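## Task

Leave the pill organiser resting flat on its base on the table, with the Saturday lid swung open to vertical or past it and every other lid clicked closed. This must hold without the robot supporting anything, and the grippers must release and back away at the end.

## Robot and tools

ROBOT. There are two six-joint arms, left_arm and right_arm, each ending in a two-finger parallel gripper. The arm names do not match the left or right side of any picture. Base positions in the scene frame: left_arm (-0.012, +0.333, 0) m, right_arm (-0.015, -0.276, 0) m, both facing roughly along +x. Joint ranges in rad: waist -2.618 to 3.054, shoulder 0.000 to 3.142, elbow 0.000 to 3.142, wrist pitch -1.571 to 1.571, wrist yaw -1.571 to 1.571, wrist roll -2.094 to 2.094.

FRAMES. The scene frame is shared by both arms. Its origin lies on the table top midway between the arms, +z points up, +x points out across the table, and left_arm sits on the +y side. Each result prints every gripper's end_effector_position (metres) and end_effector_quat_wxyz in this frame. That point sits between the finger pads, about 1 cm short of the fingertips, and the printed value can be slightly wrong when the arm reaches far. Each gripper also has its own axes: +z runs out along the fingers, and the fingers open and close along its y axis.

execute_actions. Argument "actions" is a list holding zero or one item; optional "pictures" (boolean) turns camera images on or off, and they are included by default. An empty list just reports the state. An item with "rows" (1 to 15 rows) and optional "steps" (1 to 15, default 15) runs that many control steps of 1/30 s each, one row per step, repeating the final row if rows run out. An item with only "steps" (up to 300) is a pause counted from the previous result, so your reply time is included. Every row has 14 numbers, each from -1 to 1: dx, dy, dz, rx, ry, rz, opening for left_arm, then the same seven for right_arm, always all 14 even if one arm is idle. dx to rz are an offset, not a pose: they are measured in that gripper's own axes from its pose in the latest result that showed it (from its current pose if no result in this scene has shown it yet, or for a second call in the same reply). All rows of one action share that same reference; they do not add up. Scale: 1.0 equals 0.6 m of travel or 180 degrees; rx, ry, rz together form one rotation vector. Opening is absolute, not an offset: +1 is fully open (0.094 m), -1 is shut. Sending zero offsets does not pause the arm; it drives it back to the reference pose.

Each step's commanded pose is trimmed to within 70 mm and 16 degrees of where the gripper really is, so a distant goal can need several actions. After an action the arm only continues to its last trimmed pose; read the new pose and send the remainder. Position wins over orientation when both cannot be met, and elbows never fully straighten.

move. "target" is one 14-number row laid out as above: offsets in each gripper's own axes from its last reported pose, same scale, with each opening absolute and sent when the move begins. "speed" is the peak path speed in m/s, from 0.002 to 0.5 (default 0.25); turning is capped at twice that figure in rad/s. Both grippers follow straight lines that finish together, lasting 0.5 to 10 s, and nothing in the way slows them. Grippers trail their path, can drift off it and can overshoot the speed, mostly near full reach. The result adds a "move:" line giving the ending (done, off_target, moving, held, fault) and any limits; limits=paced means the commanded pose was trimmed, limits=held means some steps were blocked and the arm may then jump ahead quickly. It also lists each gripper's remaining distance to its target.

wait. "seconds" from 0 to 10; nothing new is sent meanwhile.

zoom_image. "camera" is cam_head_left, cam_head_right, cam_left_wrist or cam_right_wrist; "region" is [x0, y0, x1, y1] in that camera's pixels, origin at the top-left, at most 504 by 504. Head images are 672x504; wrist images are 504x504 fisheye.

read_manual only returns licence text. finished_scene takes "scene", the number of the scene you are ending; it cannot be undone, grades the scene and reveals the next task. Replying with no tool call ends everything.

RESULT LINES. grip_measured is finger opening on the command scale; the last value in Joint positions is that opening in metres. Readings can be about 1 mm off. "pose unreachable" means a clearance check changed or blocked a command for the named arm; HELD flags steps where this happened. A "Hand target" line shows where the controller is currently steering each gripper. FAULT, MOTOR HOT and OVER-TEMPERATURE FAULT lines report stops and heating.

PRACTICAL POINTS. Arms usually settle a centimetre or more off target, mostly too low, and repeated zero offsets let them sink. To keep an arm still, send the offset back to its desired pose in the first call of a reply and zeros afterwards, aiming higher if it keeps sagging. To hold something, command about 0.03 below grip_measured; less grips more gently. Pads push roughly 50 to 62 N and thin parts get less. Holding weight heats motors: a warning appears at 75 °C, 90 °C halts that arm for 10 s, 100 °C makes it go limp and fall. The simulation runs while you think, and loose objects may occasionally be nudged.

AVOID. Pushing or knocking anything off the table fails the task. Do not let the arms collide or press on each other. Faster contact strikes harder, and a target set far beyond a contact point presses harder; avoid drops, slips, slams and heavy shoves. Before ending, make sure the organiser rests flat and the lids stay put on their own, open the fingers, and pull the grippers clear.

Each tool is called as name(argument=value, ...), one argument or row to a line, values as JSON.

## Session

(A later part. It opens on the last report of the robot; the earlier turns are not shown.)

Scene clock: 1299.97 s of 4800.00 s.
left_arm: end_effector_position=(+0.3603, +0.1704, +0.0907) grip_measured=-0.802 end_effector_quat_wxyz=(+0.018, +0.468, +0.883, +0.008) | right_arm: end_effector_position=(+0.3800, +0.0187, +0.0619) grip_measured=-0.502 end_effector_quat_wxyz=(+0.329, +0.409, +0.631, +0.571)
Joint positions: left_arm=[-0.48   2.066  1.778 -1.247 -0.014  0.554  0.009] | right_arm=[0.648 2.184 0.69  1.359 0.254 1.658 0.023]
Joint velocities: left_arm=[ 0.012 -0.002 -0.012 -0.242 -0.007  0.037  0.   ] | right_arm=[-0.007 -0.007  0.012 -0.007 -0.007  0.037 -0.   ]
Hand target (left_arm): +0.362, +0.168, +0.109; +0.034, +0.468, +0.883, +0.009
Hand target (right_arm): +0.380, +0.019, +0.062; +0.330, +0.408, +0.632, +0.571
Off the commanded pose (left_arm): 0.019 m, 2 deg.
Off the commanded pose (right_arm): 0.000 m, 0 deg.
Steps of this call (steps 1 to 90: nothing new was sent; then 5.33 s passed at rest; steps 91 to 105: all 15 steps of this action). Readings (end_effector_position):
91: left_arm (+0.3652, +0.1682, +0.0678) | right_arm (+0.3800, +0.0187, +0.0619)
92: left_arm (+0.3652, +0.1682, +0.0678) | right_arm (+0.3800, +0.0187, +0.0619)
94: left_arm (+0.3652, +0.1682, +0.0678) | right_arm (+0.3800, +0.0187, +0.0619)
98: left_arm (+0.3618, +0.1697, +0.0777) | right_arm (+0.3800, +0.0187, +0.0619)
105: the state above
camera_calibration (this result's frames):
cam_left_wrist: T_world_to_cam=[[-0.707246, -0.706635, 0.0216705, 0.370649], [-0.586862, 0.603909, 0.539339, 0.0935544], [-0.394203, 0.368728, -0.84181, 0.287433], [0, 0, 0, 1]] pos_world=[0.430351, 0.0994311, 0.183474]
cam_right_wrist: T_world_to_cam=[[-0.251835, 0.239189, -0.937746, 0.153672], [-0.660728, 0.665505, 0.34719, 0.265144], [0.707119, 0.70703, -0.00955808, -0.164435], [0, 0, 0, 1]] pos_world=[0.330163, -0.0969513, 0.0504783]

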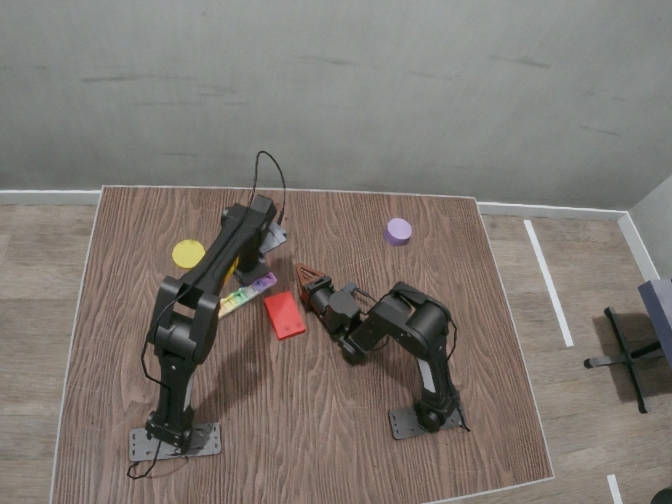

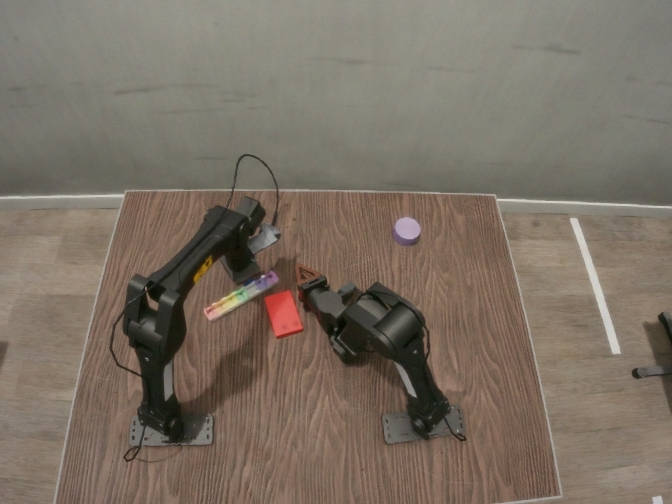

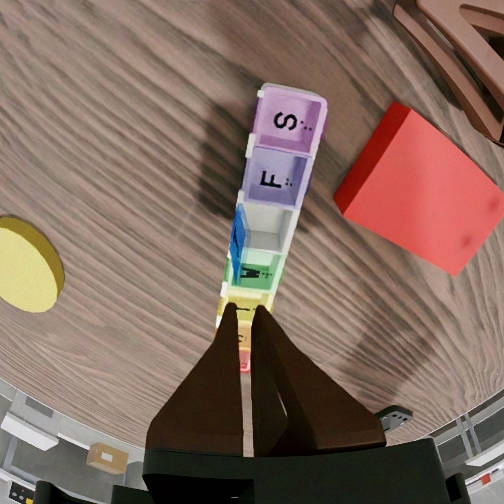

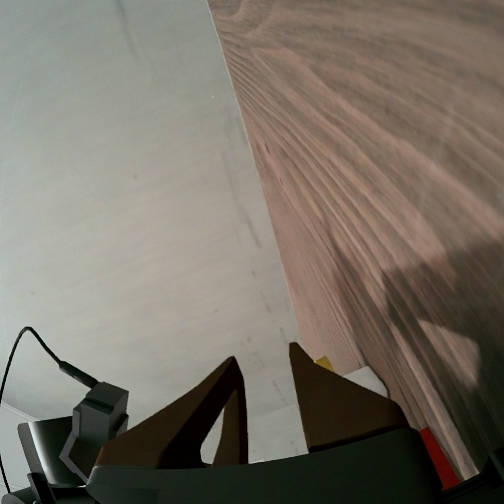

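move(
  target=[-0.034,0.03,-0.02,0,0,0,-1, 0,0.0,0,0,0,0,-0.5],
  speed=0.08,
)

Scene clock: 1308.33 s of 4800.00 s.
left_arm: end_effector_position=(+0.3773, +0.1628, +0.0948) grip_measured=-0.995 end_effector_quat_wxyz=(+0.003, +0.471, +0.882, +0.007) | right_arm: end_effector_position=(+0.3800, +0.0187, +0.0619) grip_measured=-0.502 end_effector_quat_wxyz=(+0.328, +0.410, +0.630, +0.572)
Joint positions: left_arm=[-0.48   2.18   1.971 -1.355 -0.014  0.559  0.   ] | right_arm=[0.648 2.184 0.69  1.359 0.254 1.662 0.023]
Joint velocities: left_arm=[-0.017  0.007 -0.012 -0.007 -0.11   0.081  0.001] | right_arm=[-0.002 -0.002 -0.017  0.007 -0.095  0.007  0.001]
Hand target (left_arm): +0.386, +0.163, +0.103; +0.018, +0.468, +0.883, +0.008
Hand target (right_arm): +0.380, +0.019, +0.062; +0.329, +0.409, +0.631, +0.571
Off the commanded pose (left_arm): 0.013 m, 2 deg.
Off the commanded pose (right_arm): 0.000 m, 0 deg.
After step 90, 4.37 s passed at rest.
move: off_target (left_arm)
camera_calibration (this result's frames):
cam_left_wrist: T_world_to_cam=[[-0.710042, -0.703438, 0.0318486, 0.376755], [-0.569494, 0.600266, 0.561567, 0.0978015], [-0.414146, 0.380599, -0.826818, 0.304569], [0, 0, 0, 1]] pos_world=[0.449345, 0.0903979, 0.184902]
cam_right_wrist: T_world_to_cam=[[-0.25318, 0.242142, -0.936625, 0.154059], [-0.659889, 0.664745, 0.350229, 0.264651], [0.707423, 0.70674, -0.00851353, -0.164609], [0, 0, 0, 1]] pos_world=[0.330093, -0.0968938, 0.0502055]

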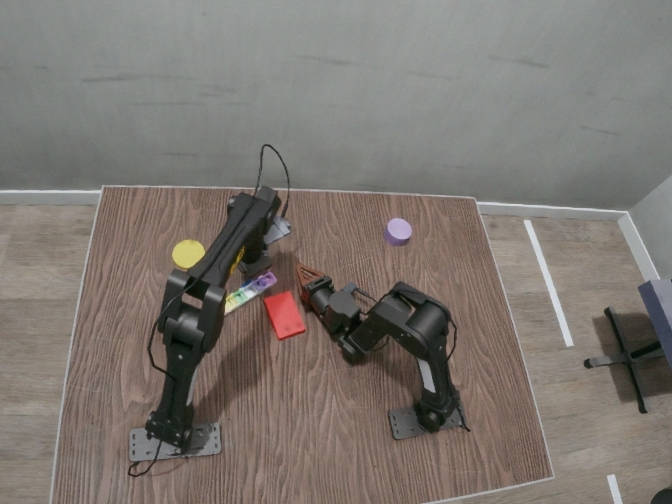

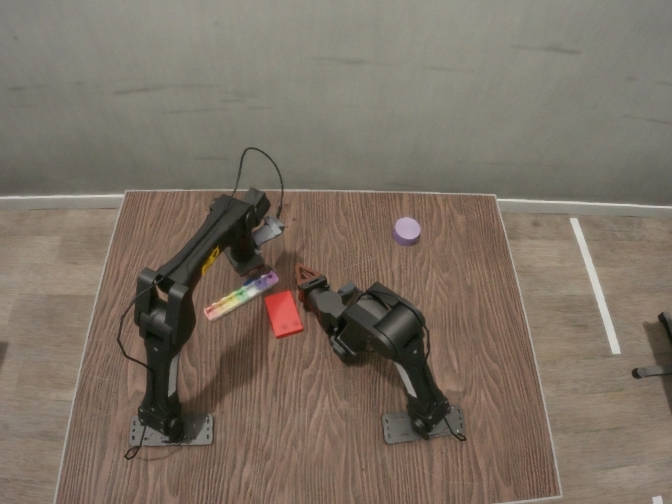

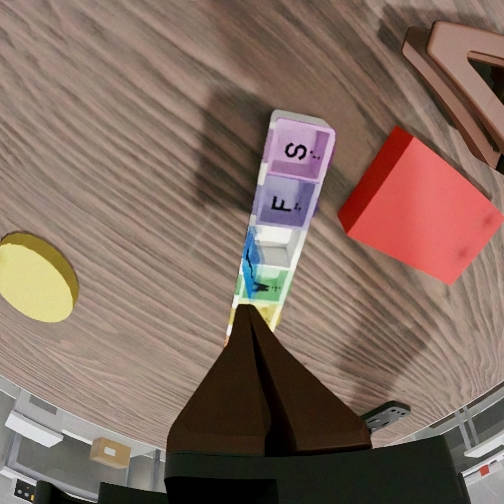

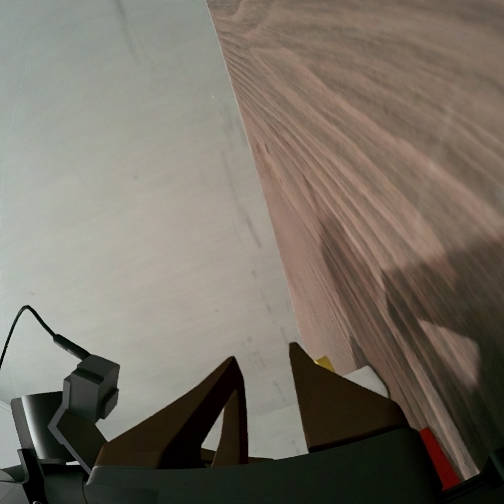

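zoom_image(
  camera="cam_left_wrist",
  region=[200, 200, 320, 340],
)

Region (200, 200, 320, 340) of cam_left_wrist's 504x504 image, scaled by 3.600, with more detail than that image has; it fills the left 432 columns of this view, and the rest is white.

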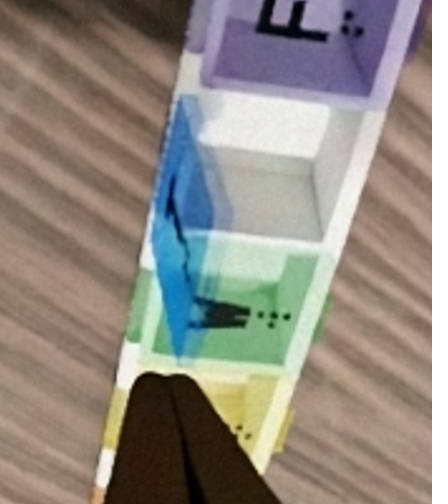

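move(
  target=[0.01,0.03,0.0,0,-0.02,0,-1, 0,0.0,0,0,0,0,-0.5],
  speed=0.08,
)

Scene clock: 1329.10 s of 4800.00 s.
left_arm: end_effector_position=(+0.3870, +0.1793, +0.0841) grip_measured=-0.995 end_effector_quat_wxyz=(+0.009, +0.470, +0.883, -0.004) | right_arm: end_effector_position=(+0.3800, +0.0187, +0.0619) grip_measured=-0.502 end_effector_quat_wxyz=(+0.327, +0.411, +0.629, +0.572)
Joint positions: left_arm=[-0.425  2.18   1.929 -1.302  0.01   0.612  0.   ] | right_arm=[0.648 2.184 0.69  1.359 0.254 1.665 0.023]
Joint velocities: left_arm=[-0.012  0.002 -0.007 -0.022 -0.022 -0.022  0.   ] | right_arm=[-0.002 -0.002 -0.017  0.007  0.007 -0.037 -0.   ]
Hand target (left_arm): +0.389, +0.178, +0.096; +0.031, +0.471, +0.882, -0.007
Hand target (right_arm): +0.380, +0.019, +0.062; +0.328, +0.410, +0.630, +0.572
Off the commanded pose (left_arm): 0.011 m, 3 deg.
Off the commanded pose (right_arm): 0.000 m, 0 deg.
After step 90, 16.87 s passed at rest.
move: off_target (left_arm)
camera_calibration (this result's frames):
cam_left_wrist: T_world_to_cam=[[-0.709205, -0.703291, 0.0490945, 0.393844], [-0.570567, 0.613478, 0.545983, 0.0987755], [-0.414103, 0.359203, -0.836356, 0.298013], [0, 0, 0, 1]] pos_world=[0.459083, 0.109343, 0.17598]
cam_right_wrist: T_world_to_cam=[[-0.254523, 0.245092, -0.935493, 0.154444], [-0.659045, 0.663976, 0.353265, 0.264157], [0.707727, 0.706446, -0.00747034, -0.164784], [0, 0, 0, 1]] pos_world=[0.330023, -0.0968355, 0.049933]

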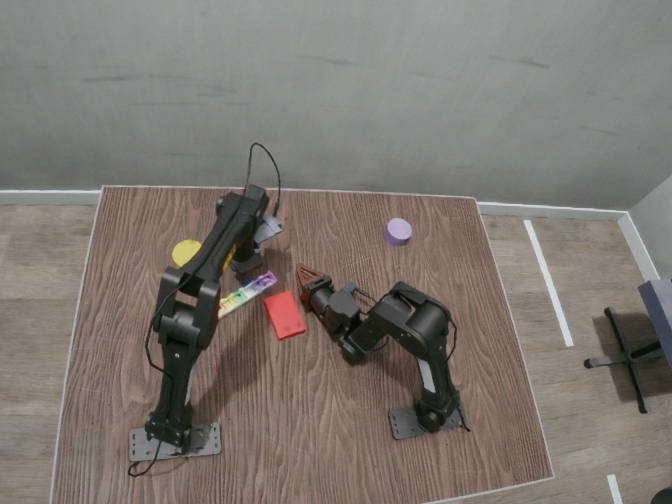

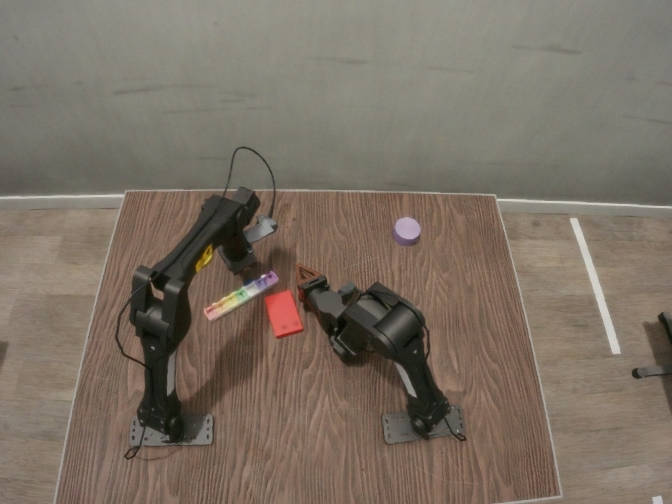

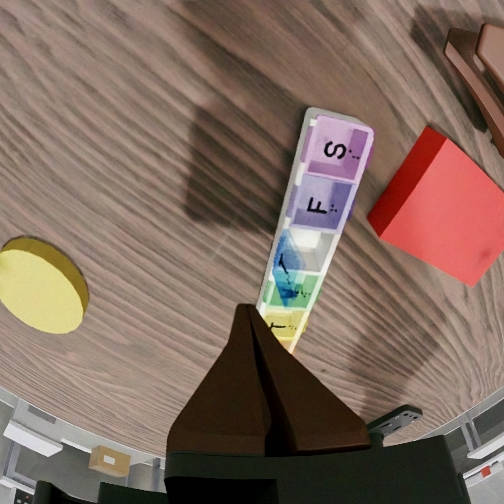

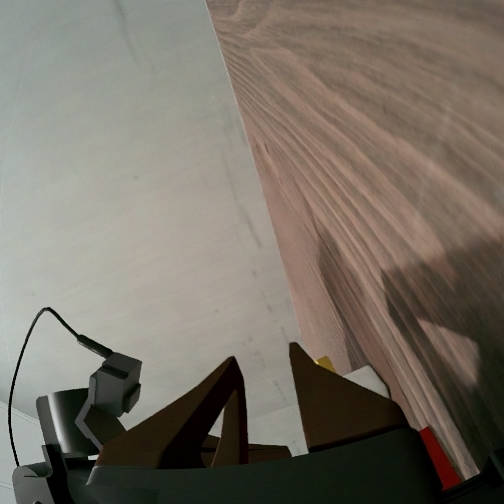

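move(
  target=[-0.005,0.0,0.045,0,0,0,-1, 0,0.0,0,0,0,0,-0.5],
  speed=0.08,
)

Scene clock: 1332.33 s of 4800.00 s.
left_arm: end_effector_position=(+0.3871, +0.1791, +0.0577) grip_measured=-0.995 end_effector_quat_wxyz=(+0.003, +0.470, +0.883, -0.005) | right_arm: end_effector_position=(+0.3800, +0.0187, +0.0619) grip_measured=-0.502 end_effector_quat_wxyz=(+0.326, +0.412, +0.629, +0.573)
Joint positions: left_arm=[-0.425  2.202  1.86  -1.225  0.011  0.612  0.   ] | right_arm=[0.648 2.184 0.69  1.359 0.254 1.668 0.023]
Joint velocities: left_arm=[ 0.007 -0.002  0.012  0.066  0.051 -0.051 -0.001] | right_arm=[-0.007 -0.017  0.007  0.022  0.022  0.007 -0.   ]
Hand target (left_arm): +0.389, +0.177, +0.057; +0.010, +0.470, +0.883, -0.004
Hand target (right_arm): +0.380, +0.019, +0.062; +0.327, +0.411, +0.629, +0.572
Off the commanded pose (left_arm): 0.003 m, 1 deg.
Off the commanded pose (right_arm): 0.000 m, 0 deg.
move: done
camera_calibration (this result's frames):
cam_left_wrist: T_world_to_cam=[[-0.708815, -0.703227, 0.0552544, 0.39459], [-0.563314, 0.611453, 0.555699, 0.110376], [-0.424568, 0.362762, -0.829545, 0.279147], [0, 0, 0, 1]] pos_world=[0.460385, 0.108733, 0.148426]
cam_right_wrist: T_world_to_cam=[[-0.255863, 0.248039, -0.93435, 0.154827], [-0.658196, 0.663197, 0.356298, 0.263661], [0.708034, 0.706149, -0.00642852, -0.16496], [0, 0, 0, 1]] pos_world=[0.329952, -0.0967763, 0.0496608]

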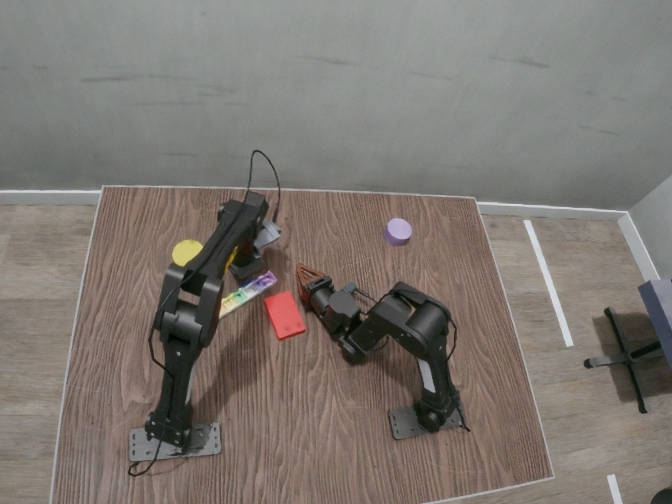

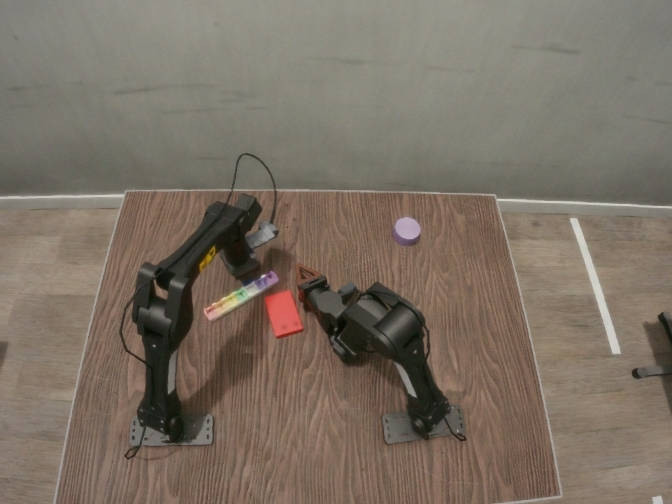

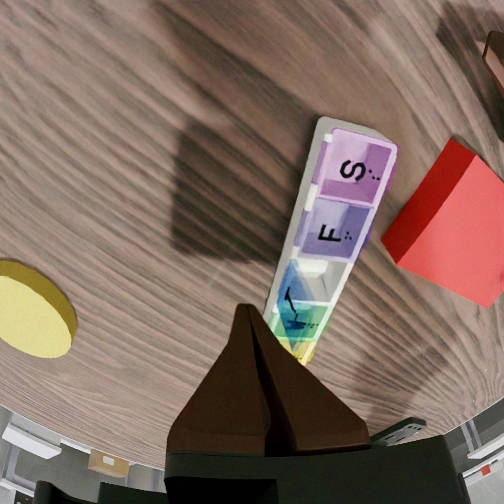

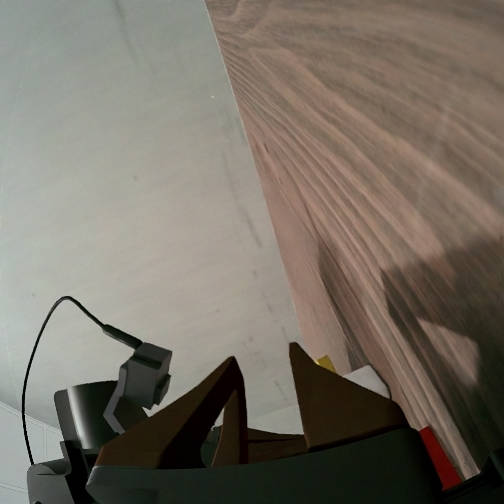

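Sweep −Y.

move(
  target=[0,-0.055,-0.012,0,0,0,-1, 0,0.0,0,0,0,0,-0.5],
  speed=0.04,
)

Scene clock: 1334.97 s of 4800.00 s.
left_arm: end_effector_position=(+0.3585, +0.1644, +0.0526) grip_measured=-0.995 end_effector_quat_wxyz=(-0.019, +0.470, +0.883, -0.006) | right_arm: end_effector_position=(+0.3800, +0.0187, +0.0619) grip_measured=-0.502 end_effector_quat_wxyz=(+0.325, +0.413, +0.628, +0.574)
Joint positions: left_arm=[-0.485  2.162  1.775 -1.222  0.01   0.552  0.   ] | right_arm=[0.648 2.184 0.69  1.359 0.254 1.672 0.023]
Joint velocities: left_arm=[ 0.002 -0.012  0.007 -0.066 -0.007 -0.051 -0.   ] | right_arm=[ 0.012  0.002 -0.012 -0.051 -0.081 -0.022  0.001]
Hand target (left_arm): +0.359, +0.161, +0.065; +0.002, +0.470, +0.883, -0.006
Hand target (right_arm): +0.380, +0.019, +0.062; +0.326, +0.412, +0.629, +0.573
Off the commanded pose (left_arm): 0.013 m, 3 deg.
Off the commanded pose (right_arm): 0.000 m, 0 deg.
move: off_target (left_arm)
camera_calibration (this result's frames):
cam_left_wrist: T_world_to_cam=[[-0.705777, -0.704907, 0.0706085, 0.362626], [-0.541006, 0.60064, 0.58868, 0.0981374], [-0.457375, 0.377277, -0.805277, 0.276134], [0, 0, 0, 1]] pos_world=[0.435323, 0.0924935, 0.138988]
cam_right_wrist: T_world_to_cam=[[-0.257199, 0.250984, -0.933197, 0.155209], [-0.657344, 0.662408, 0.359326, 0.263164], [0.708342, 0.705849, -0.00538808, -0.165135], [0, 0, 0, 1]] pos_world=[0.329881, -0.0967162, 0.0493889]

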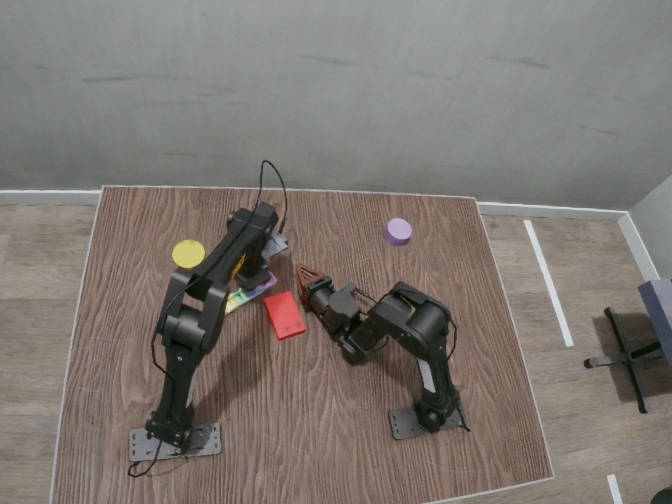

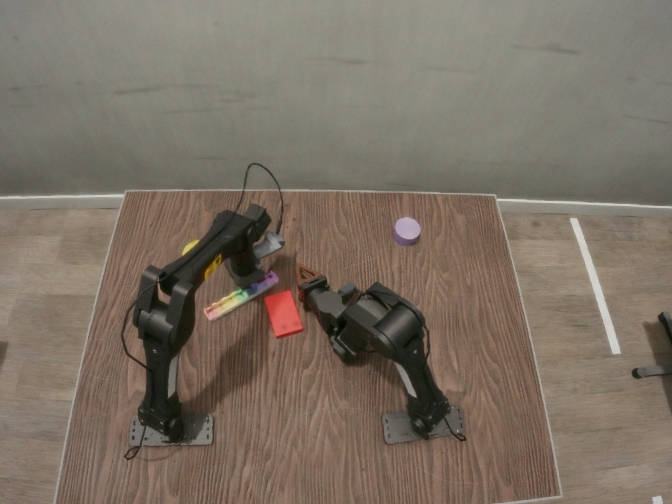

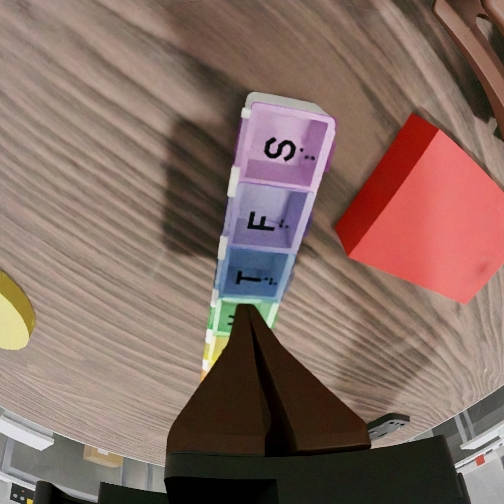

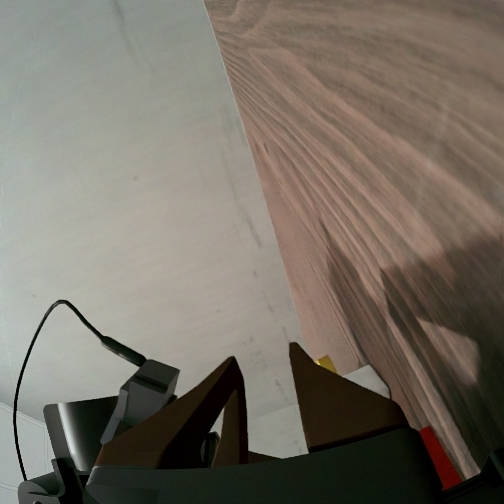

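zoom_image(
  camera="cam_left_wrist",
  region=[200, 180, 340, 320],
)

Region (200, 180, 340, 320) of cam_left_wrist's 504x504 image, scaled by 3.600, with more detail than that image has.

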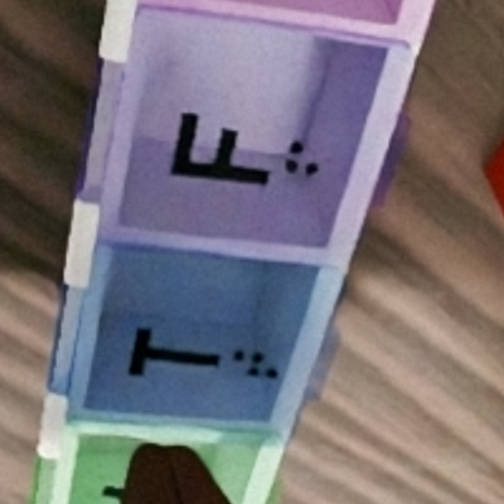

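move(
  target=[-0.012,-0.018,0.01,0,-0.03,0,-1, 0,0.0,0,0,0,0,-0.5],
  speed=0.05,
)

move(
  target=[0,0,0.035,0,0,0,-1, 0,0.0,0,0,0,0,-0.5],
  speed=0.03,
)

Scene clock: 1345.97 s of 4800.00 s.
left_arm: end_effector_position=(+0.3518, +0.1607, +0.0378) grip_measured=-0.995 end_effector_quat_wxyz=(-0.002, +0.467, +0.884, -0.022) | right_arm: end_effector_position=(+0.3800, +0.0187, +0.0619) grip_measured=-0.502 end_effector_quat_wxyz=(+0.324, +0.415, +0.627, +0.574)
Joint positions: left_arm=[-0.485  2.123  1.653 -1.107  0.045  0.545  0.   ] | right_arm=[0.648 2.184 0.69  1.359 0.254 1.676 0.023]
Joint velocities: left_arm=[-0.017  0.002 -0.022  0.007  0.022  0.037  0.   ] | right_arm=[ 0.007 -0.002  0.002  0.066 -0.007  0.007  0.001]
Hand target (left_arm): +0.353, +0.153, +0.047; +0.022, +0.469, +0.882, -0.029
Hand target (right_arm): +0.380, +0.019, +0.062; +0.325, +0.414, +0.628, +0.574
Off the commanded pose (left_arm): 0.012 m, 3 deg.
Off the commanded pose (right_arm): 0.000 m, 0 deg.
After step 90, 6.80 s passed at rest.
move: off_target (left_arm)
camera_calibration (this result's frames):
cam_left_wrist: T_world_to_cam=[[-0.701655, -0.706666, 0.0911179, 0.35442], [-0.554565, 0.621921, 0.552875, 0.108149], [-0.447367, 0.337397, -0.828267, 0.266351], [0, 0, 0, 1]] pos_world=[0.427813, 0.0933306, 0.128523]
cam_right_wrist: T_world_to_cam=[[-0.25868, 0.254252, -0.931902, 0.155631], [-0.656391, 0.66152, 0.362687, 0.262611], [0.708685, 0.705512, -0.00423367, -0.165331], [0, 0, 0, 1]] pos_world=[0.329802, -0.0966484, 0.0490871]

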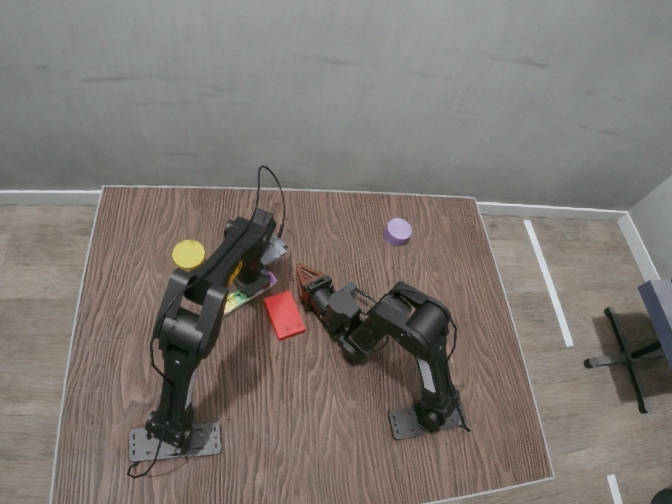

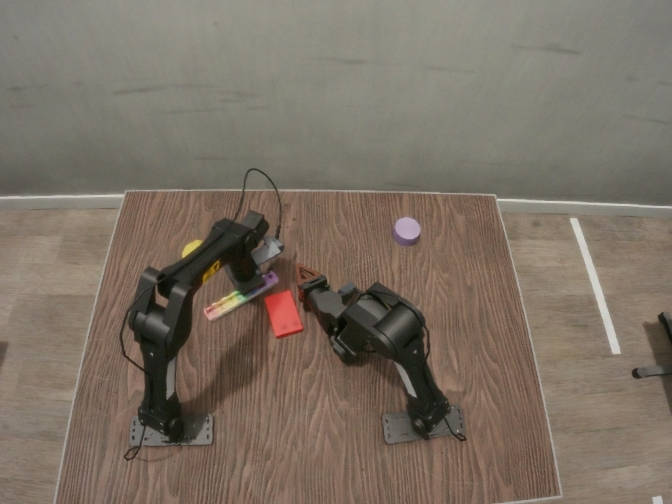

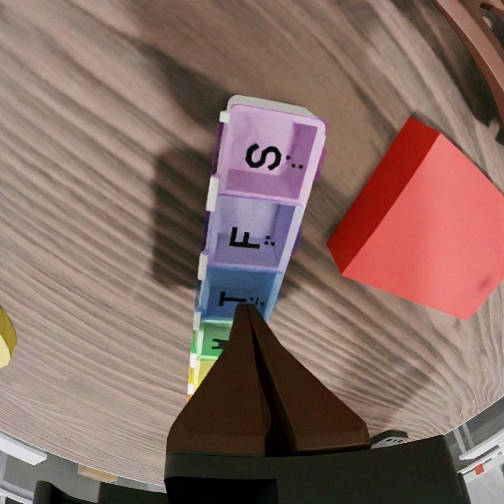

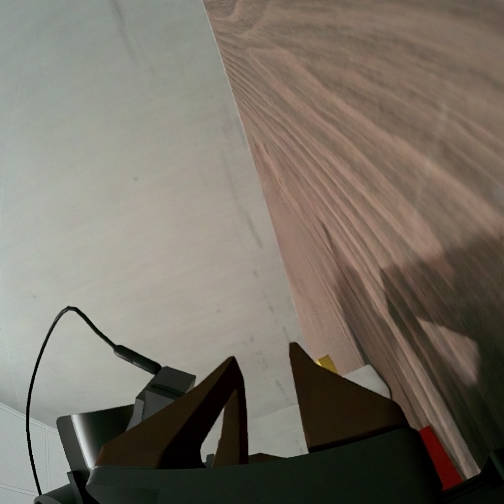

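Scene clock: 1346.90 s of 4800.00 s.
left_arm: end_effector_position=(+0.3518, +0.1608, +0.0363) grip_measured=-0.996 end_effector_quat_wxyz=(-0.001, +0.467, +0.884, -0.022) | right_arm: end_effector_position=(+0.3800, +0.0187, +0.0619) grip_measured=-0.502 end_effector_quat_wxyz=(+0.323, +0.416, +0.627, +0.575)
Joint positions: left_arm=[-0.485  2.123  1.647 -1.1    0.045  0.545  0.   ] | right_arm=[0.648 2.184 0.69  1.359 0.254 1.679 0.023]
Joint velocities: left_arm=[-0.022 -0.007  0.007  0.037  0.051  0.007 -0.   ] | right_arm=[-0.002  0.002 -0.002 -0.022 -0.007 -0.022 -0.001]
Hand target (left_arm): +0.350, +0.161, +0.017; -0.003, +0.467, +0.884, -0.023
Hand target (right_arm): +0.380, +0.019, +0.062; +0.324, +0.415, +0.627, +0.574
Off the commanded pose (left_arm): 0.020 m, 0 deg.
Off the commanded pose (right_arm): 0.000 m, 0 deg.
move: off_target (left_arm)
camera_calibration (this result's frames):
cam_left_wrist: T_world_to_cam=[[-0.70175, -0.706623, 0.0907206, 0.354573], [-0.555141, 0.622182, 0.552003, 0.109117], [-0.446503, 0.337006, -0.828892, 0.264852], [0, 0, 0, 1]] pos_world=[0.427654, 0.0934025, 0.127134]
cam_right_wrist: T_world_to_cam=[[-0.26001, 0.25719, -0.930724, 0.156008], [-0.655529, 0.660711, 0.365707, 0.262111], [0.708996, 0.705205, -0.00319619, -0.165508], [0, 0, 0, 1]] pos_world=[0.32973, -0.0965866, 0.0488158]

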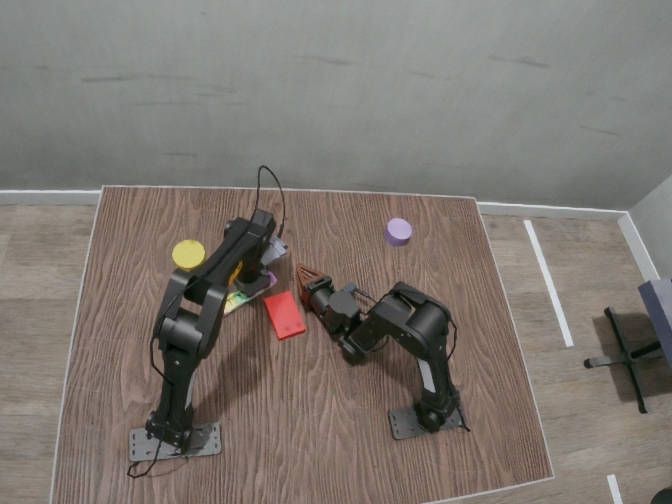

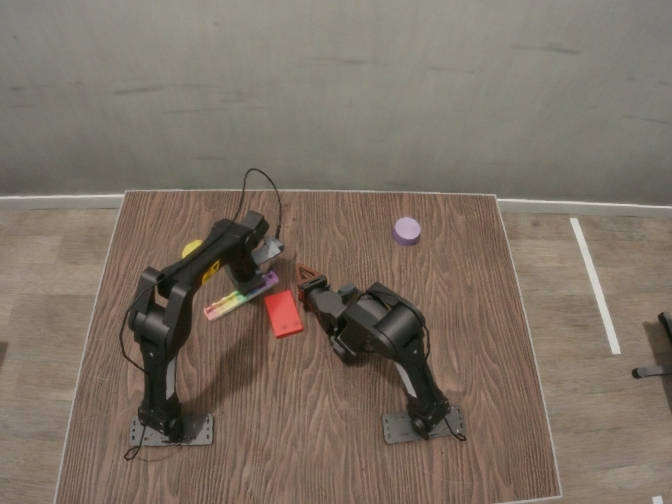

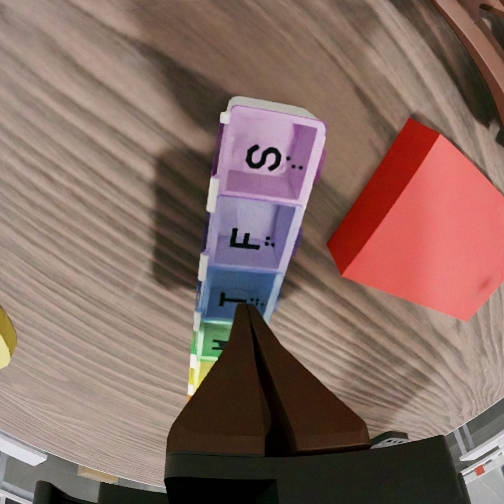

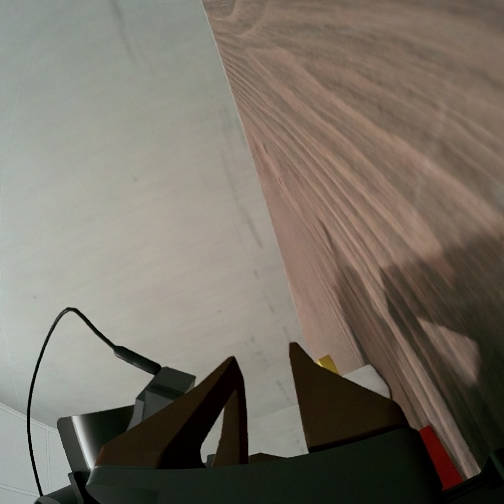

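execute_actions(
  actions=[
    {"rows": [[0,0,-0.06,-0.019,0,0,-1,0,0,0,0,0,0,-0.5]], "steps": 12},
  ],
  pictures=false,
)

move(
  target=[-0.114,0.006,-0.01,0,0,0,0.0, 0,0.0,0,0,0,0,-0.5],
  speed=0.15,
)

Scene clock: 1423.67 s of 4800.00 s.
left_arm: end_effector_position=(+0.3442, +0.1678, +0.0490) grip_measured=-0.996 end_effector_quat_wxyz=(-0.018, +0.465, +0.885, -0.001) | right_arm: end_effector_position=(+0.3800, +0.0187, +0.0619) grip_measured=-0.502 end_effector_quat_wxyz=(+0.322, +0.417, +0.626, +0.575)
Joint positions: left_arm=[-0.496  2.104  1.67  -1.173 -0.     0.531  0.   ] | right_arm=[0.648 2.184 0.69  1.359 0.254 1.682 0.023]
Joint velocities: left_arm=[ 0.002  0.002 -0.002 -0.022  0.037 -0.051  0.001] | right_arm=[ 0.002  0.002 -0.012  0.022  0.007 -0.007 -0.001]
Hand target (left_arm): +0.352, +0.162, +0.072; +0.013, +0.466, +0.884, +0.003
Hand target (right_arm): +0.380, +0.019, +0.062; +0.323, +0.416, +0.627, +0.575
Off the commanded pose (left_arm): 0.025 m, 4 deg.
Off the commanded pose (right_arm): 0.000 m, 0 deg.
Steps of this call (steps 1 to 90: nothing new was sent; then 73.37 s passed at rest; steps 91 to 102: all 12 steps of this action). Readings (end_effector_position):
91: left_arm (+0.3518, +0.1613, +0.0387) | right_arm (+0.3800, +0.0187, +0.0619)
92: left_arm (+0.3505, +0.1630, +0.0401) | right_arm (+0.3800, +0.0187, +0.0619)
94: left_arm (+0.3479, +0.1648, +0.0436) | right_arm (+0.3800, +0.0187, +0.0619)
98: left_arm (+0.3456, +0.1661, +0.0484) | right_arm (+0.3800, +0.0187, +0.0619)
102: the state above

Scene clock: 1425.03 s of 4800.00 s.
left_arm: end_effector_position=(+0.3774, +0.1199, +0.0422) grip_measured=-0.002 end_effector_quat_wxyz=(-0.036, +0.466, +0.884, +0.002) | right_arm: end_effector_position=(+0.3800, +0.0187, +0.0619) grip_measured=-0.502 end_effector_quat_wxyz=(+0.321, +0.418, +0.625, +0.576)
Joint positions: left_arm=[-0.564  2.374  2.087 -1.356 -0.003  0.464  0.047] | right_arm=[0.648 2.184 0.69  1.359 0.254 1.686 0.023]
Joint velocities: left_arm=[-0.012 -0.012  0.007  0.022  0.037  0.022 -0.001] | right_arm=[-0.012  0.002 -0.007 -0.007  0.007 -0.066 -0.001]
Hand target (left_arm): +0.383, +0.114, +0.051; -0.021, +0.465, +0.885, +0.000
Hand target (right_arm): +0.380, +0.019, +0.062; +0.322, +0.417, +0.626, +0.575
Off the commanded pose (left_arm): 0.014 m, 2 deg.
Off the commanded pose (right_arm): 0.000 m, 0 deg.
move: off_target (left_arm)
camera_calibration (this result's frames):
cam_left_wrist: T_world_to_cam=[[-0.698962, -0.712326, 0.0635868, 0.343923], [-0.531994, 0.577308, 0.619434, 0.139278], [-0.477948, 0.399133, -0.782469, 0.297402], [0, 0, 0, 1]] pos_world=[0.456627, 0.0458757, 0.124566]
cam_right_wrist: T_world_to_cam=[[-0.262514, 0.262731, -0.928471, 0.156717], [-0.65389, 0.659157, 0.371402, 0.261164], [0.709588, 0.704616, -0.00124037, -0.165843], [0, 0, 0, 1]] pos_world=[0.329593, -0.0964674, 0.0483041]

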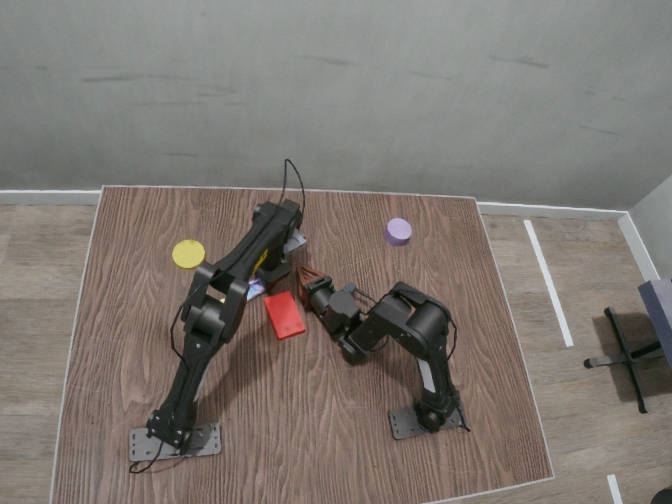

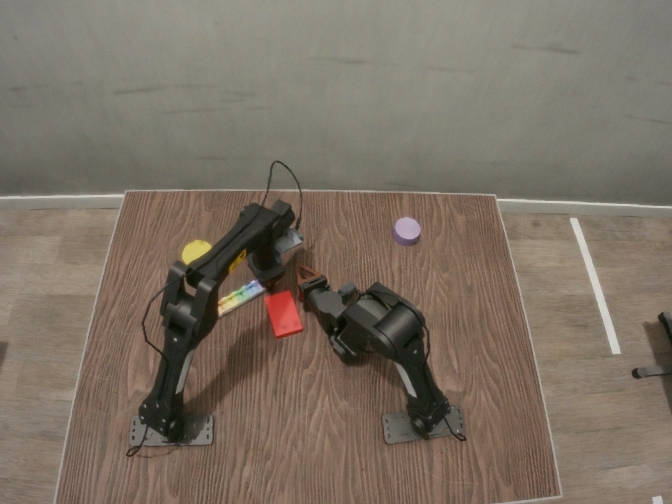

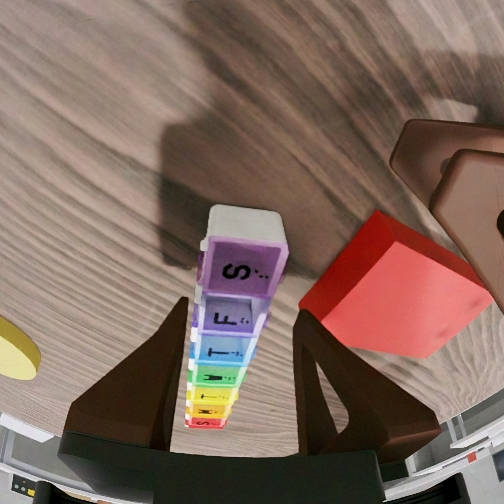

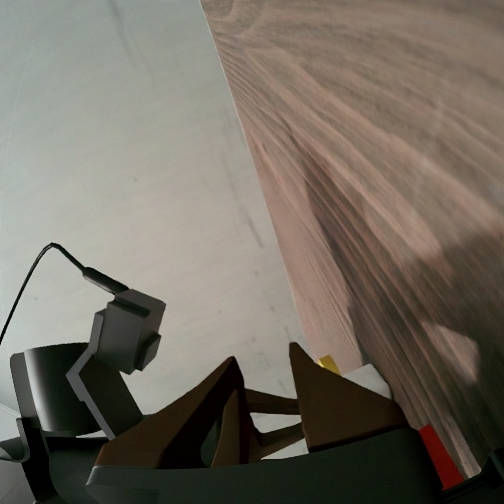

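move(
  target=[-0.034,0.008,-0.03,0,-0.085,0,0.0, 0,0.0,0,0,0,0,-0.5],
  speed=0.1,
)

Scene clock: 1438.00 s of 4800.00 s.
left_arm: end_effector_position=(+0.3889, +0.1058, +0.0425) grip_measured=-0.002 end_effector_quat_wxyz=(+0.054, +0.464, +0.883, -0.055) | right_arm: end_effector_position=(+0.3800, +0.0187, +0.0619) grip_measured=-0.502 end_effector_quat_wxyz=(+0.320, +0.419, +0.624, +0.576)
Joint positions: left_arm=[-0.535  2.244  1.858 -1.078  0.11   0.485  0.047] | right_arm=[0.648 2.184 0.69  1.359 0.254 1.689 0.023]
Joint velocities: left_arm=[-0.007 -0.017 -0.012 -0.037 -0.066 -0.066 -0.001] | right_arm=[ 0.007 -0.007 -0.002 -0.022  0.007 -0.051  0.001]
Hand target (left_arm): +0.394, +0.105, +0.060; +0.081, +0.463, +0.881, -0.060
Hand target (right_arm): +0.380, +0.019, +0.062; +0.321, +0.418, +0.625, +0.576
Off the commanded pose (left_arm): 0.017 m, 3 deg.
Off the commanded pose (right_arm): 0.000 m, 0 deg.
After step 90, 8.17 s passed at rest.
move: off_target (left_arm)
camera_calibration (this result's frames):
cam_left_wrist: T_world_to_cam=[[-0.704251, -0.699748, 0.119932, 0.340212], [-0.592503, 0.672363, 0.443699, 0.174344], [-0.391115, 0.241415, -0.888115, 0.296131], [0, 0, 0, 1]] pos_world=[0.458715, 0.0493493, 0.144839]
cam_right_wrist: T_world_to_cam=[[-0.263834, 0.265661, -0.927262, 0.157089], [-0.653016, 0.658321, 0.374412, 0.260661], [0.709903, 0.7043, -0.000207016, -0.166021], [0, 0, 0, 1]] pos_world=[0.32952, -0.096403, 0.0480337]

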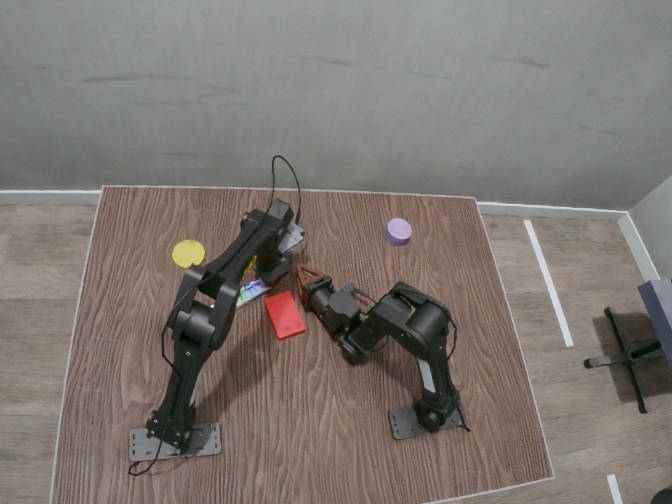

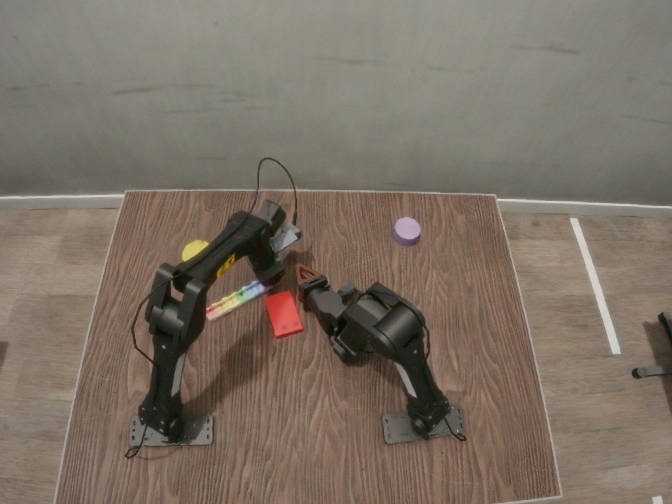

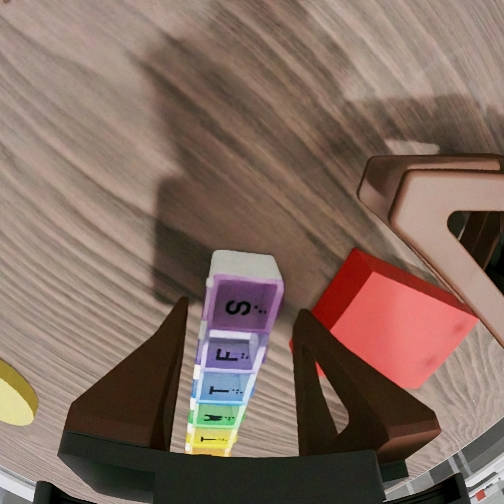

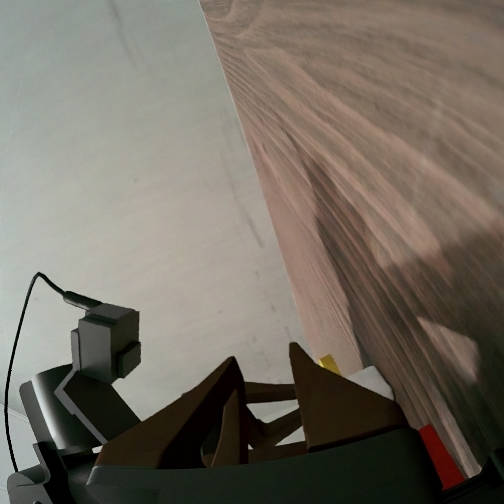

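move(
  target=[0.0,0.0,0.0,-0.03,0,0,0.0, 0,0.0,0,0,0,0,-0.5],
  speed=0.05,
)

Scene clock: 1444.67 s of 4800.00 s.
left_arm: end_effector_position=(+0.3848, +0.1112, +0.0248) grip_measured=-0.002 end_effector_quat_wxyz=(+0.047, +0.460, +0.887, -0.015) | right_arm: end_effector_position=(+0.3800, +0.0187, +0.0619) grip_measured=-0.502 end_effector_quat_wxyz=(+0.319, +0.420, +0.624, +0.577)
Joint positions: left_arm=[-0.56   2.244  1.792 -1.024  0.028  0.454  0.047] | right_arm=[0.648 2.184 0.69  1.359 0.254 1.692 0.023]
Joint velocities: left_arm=[ 0.002  0.012 -0.002  0.022 -0.022  0.051  0.   ] | right_arm=[-0.007 -0.007 -0.007 -0.051 -0.007  0.022  0.001]
Hand target (left_arm): +0.389, +0.106, +0.043; +0.075, +0.461, +0.884, -0.014
Hand target (right_arm): +0.380, +0.019, +0.062; +0.320, +0.419, +0.624, +0.576
Off the commanded pose (left_arm): 0.019 m, 3 deg.
Off the commanded pose (right_arm): 0.000 m, 0 deg.
After step 90, 2.47 s passed at rest.
move: off_target (left_arm)
camera_calibration (this result's frames):
cam_left_wrist: T_world_to_cam=[[-0.696807, -0.715573, 0.0491397, 0.343917], [-0.612406, 0.629211, 0.478595, 0.187707], [-0.373389, 0.303395, -0.87666, 0.263518], [0, 0, 0, 1]] pos_world=[0.452991, 0.0480407, 0.12428]
cam_right_wrist: T_world_to_cam=[[-0.265152, 0.268587, -0.926043, 0.15746], [-0.652137, 0.657475, 0.377417, 0.260157], [0.710219, 0.70398, 0.000824885, -0.166199], [0, 0, 0, 1]] pos_world=[0.329447, -0.0963378, 0.0477636]

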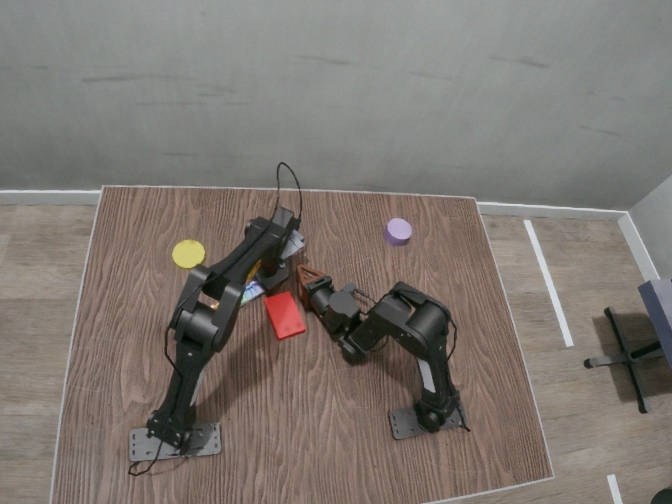

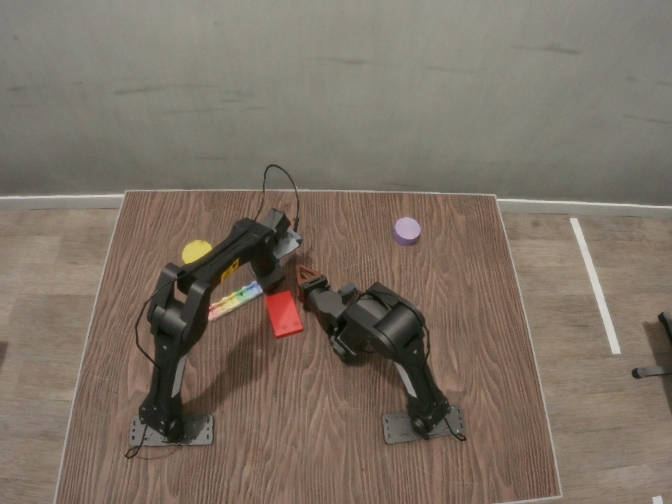

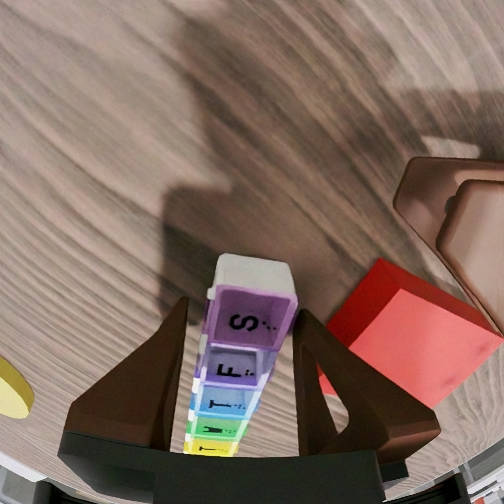

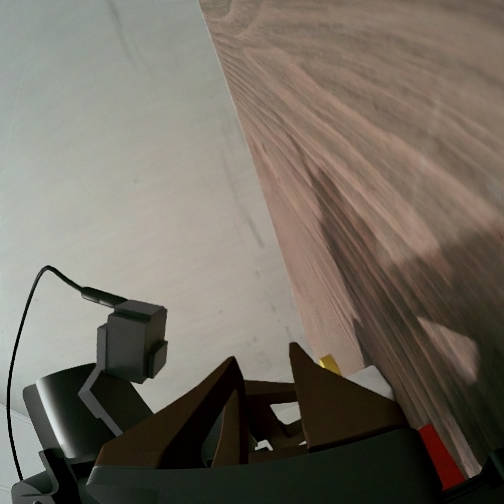

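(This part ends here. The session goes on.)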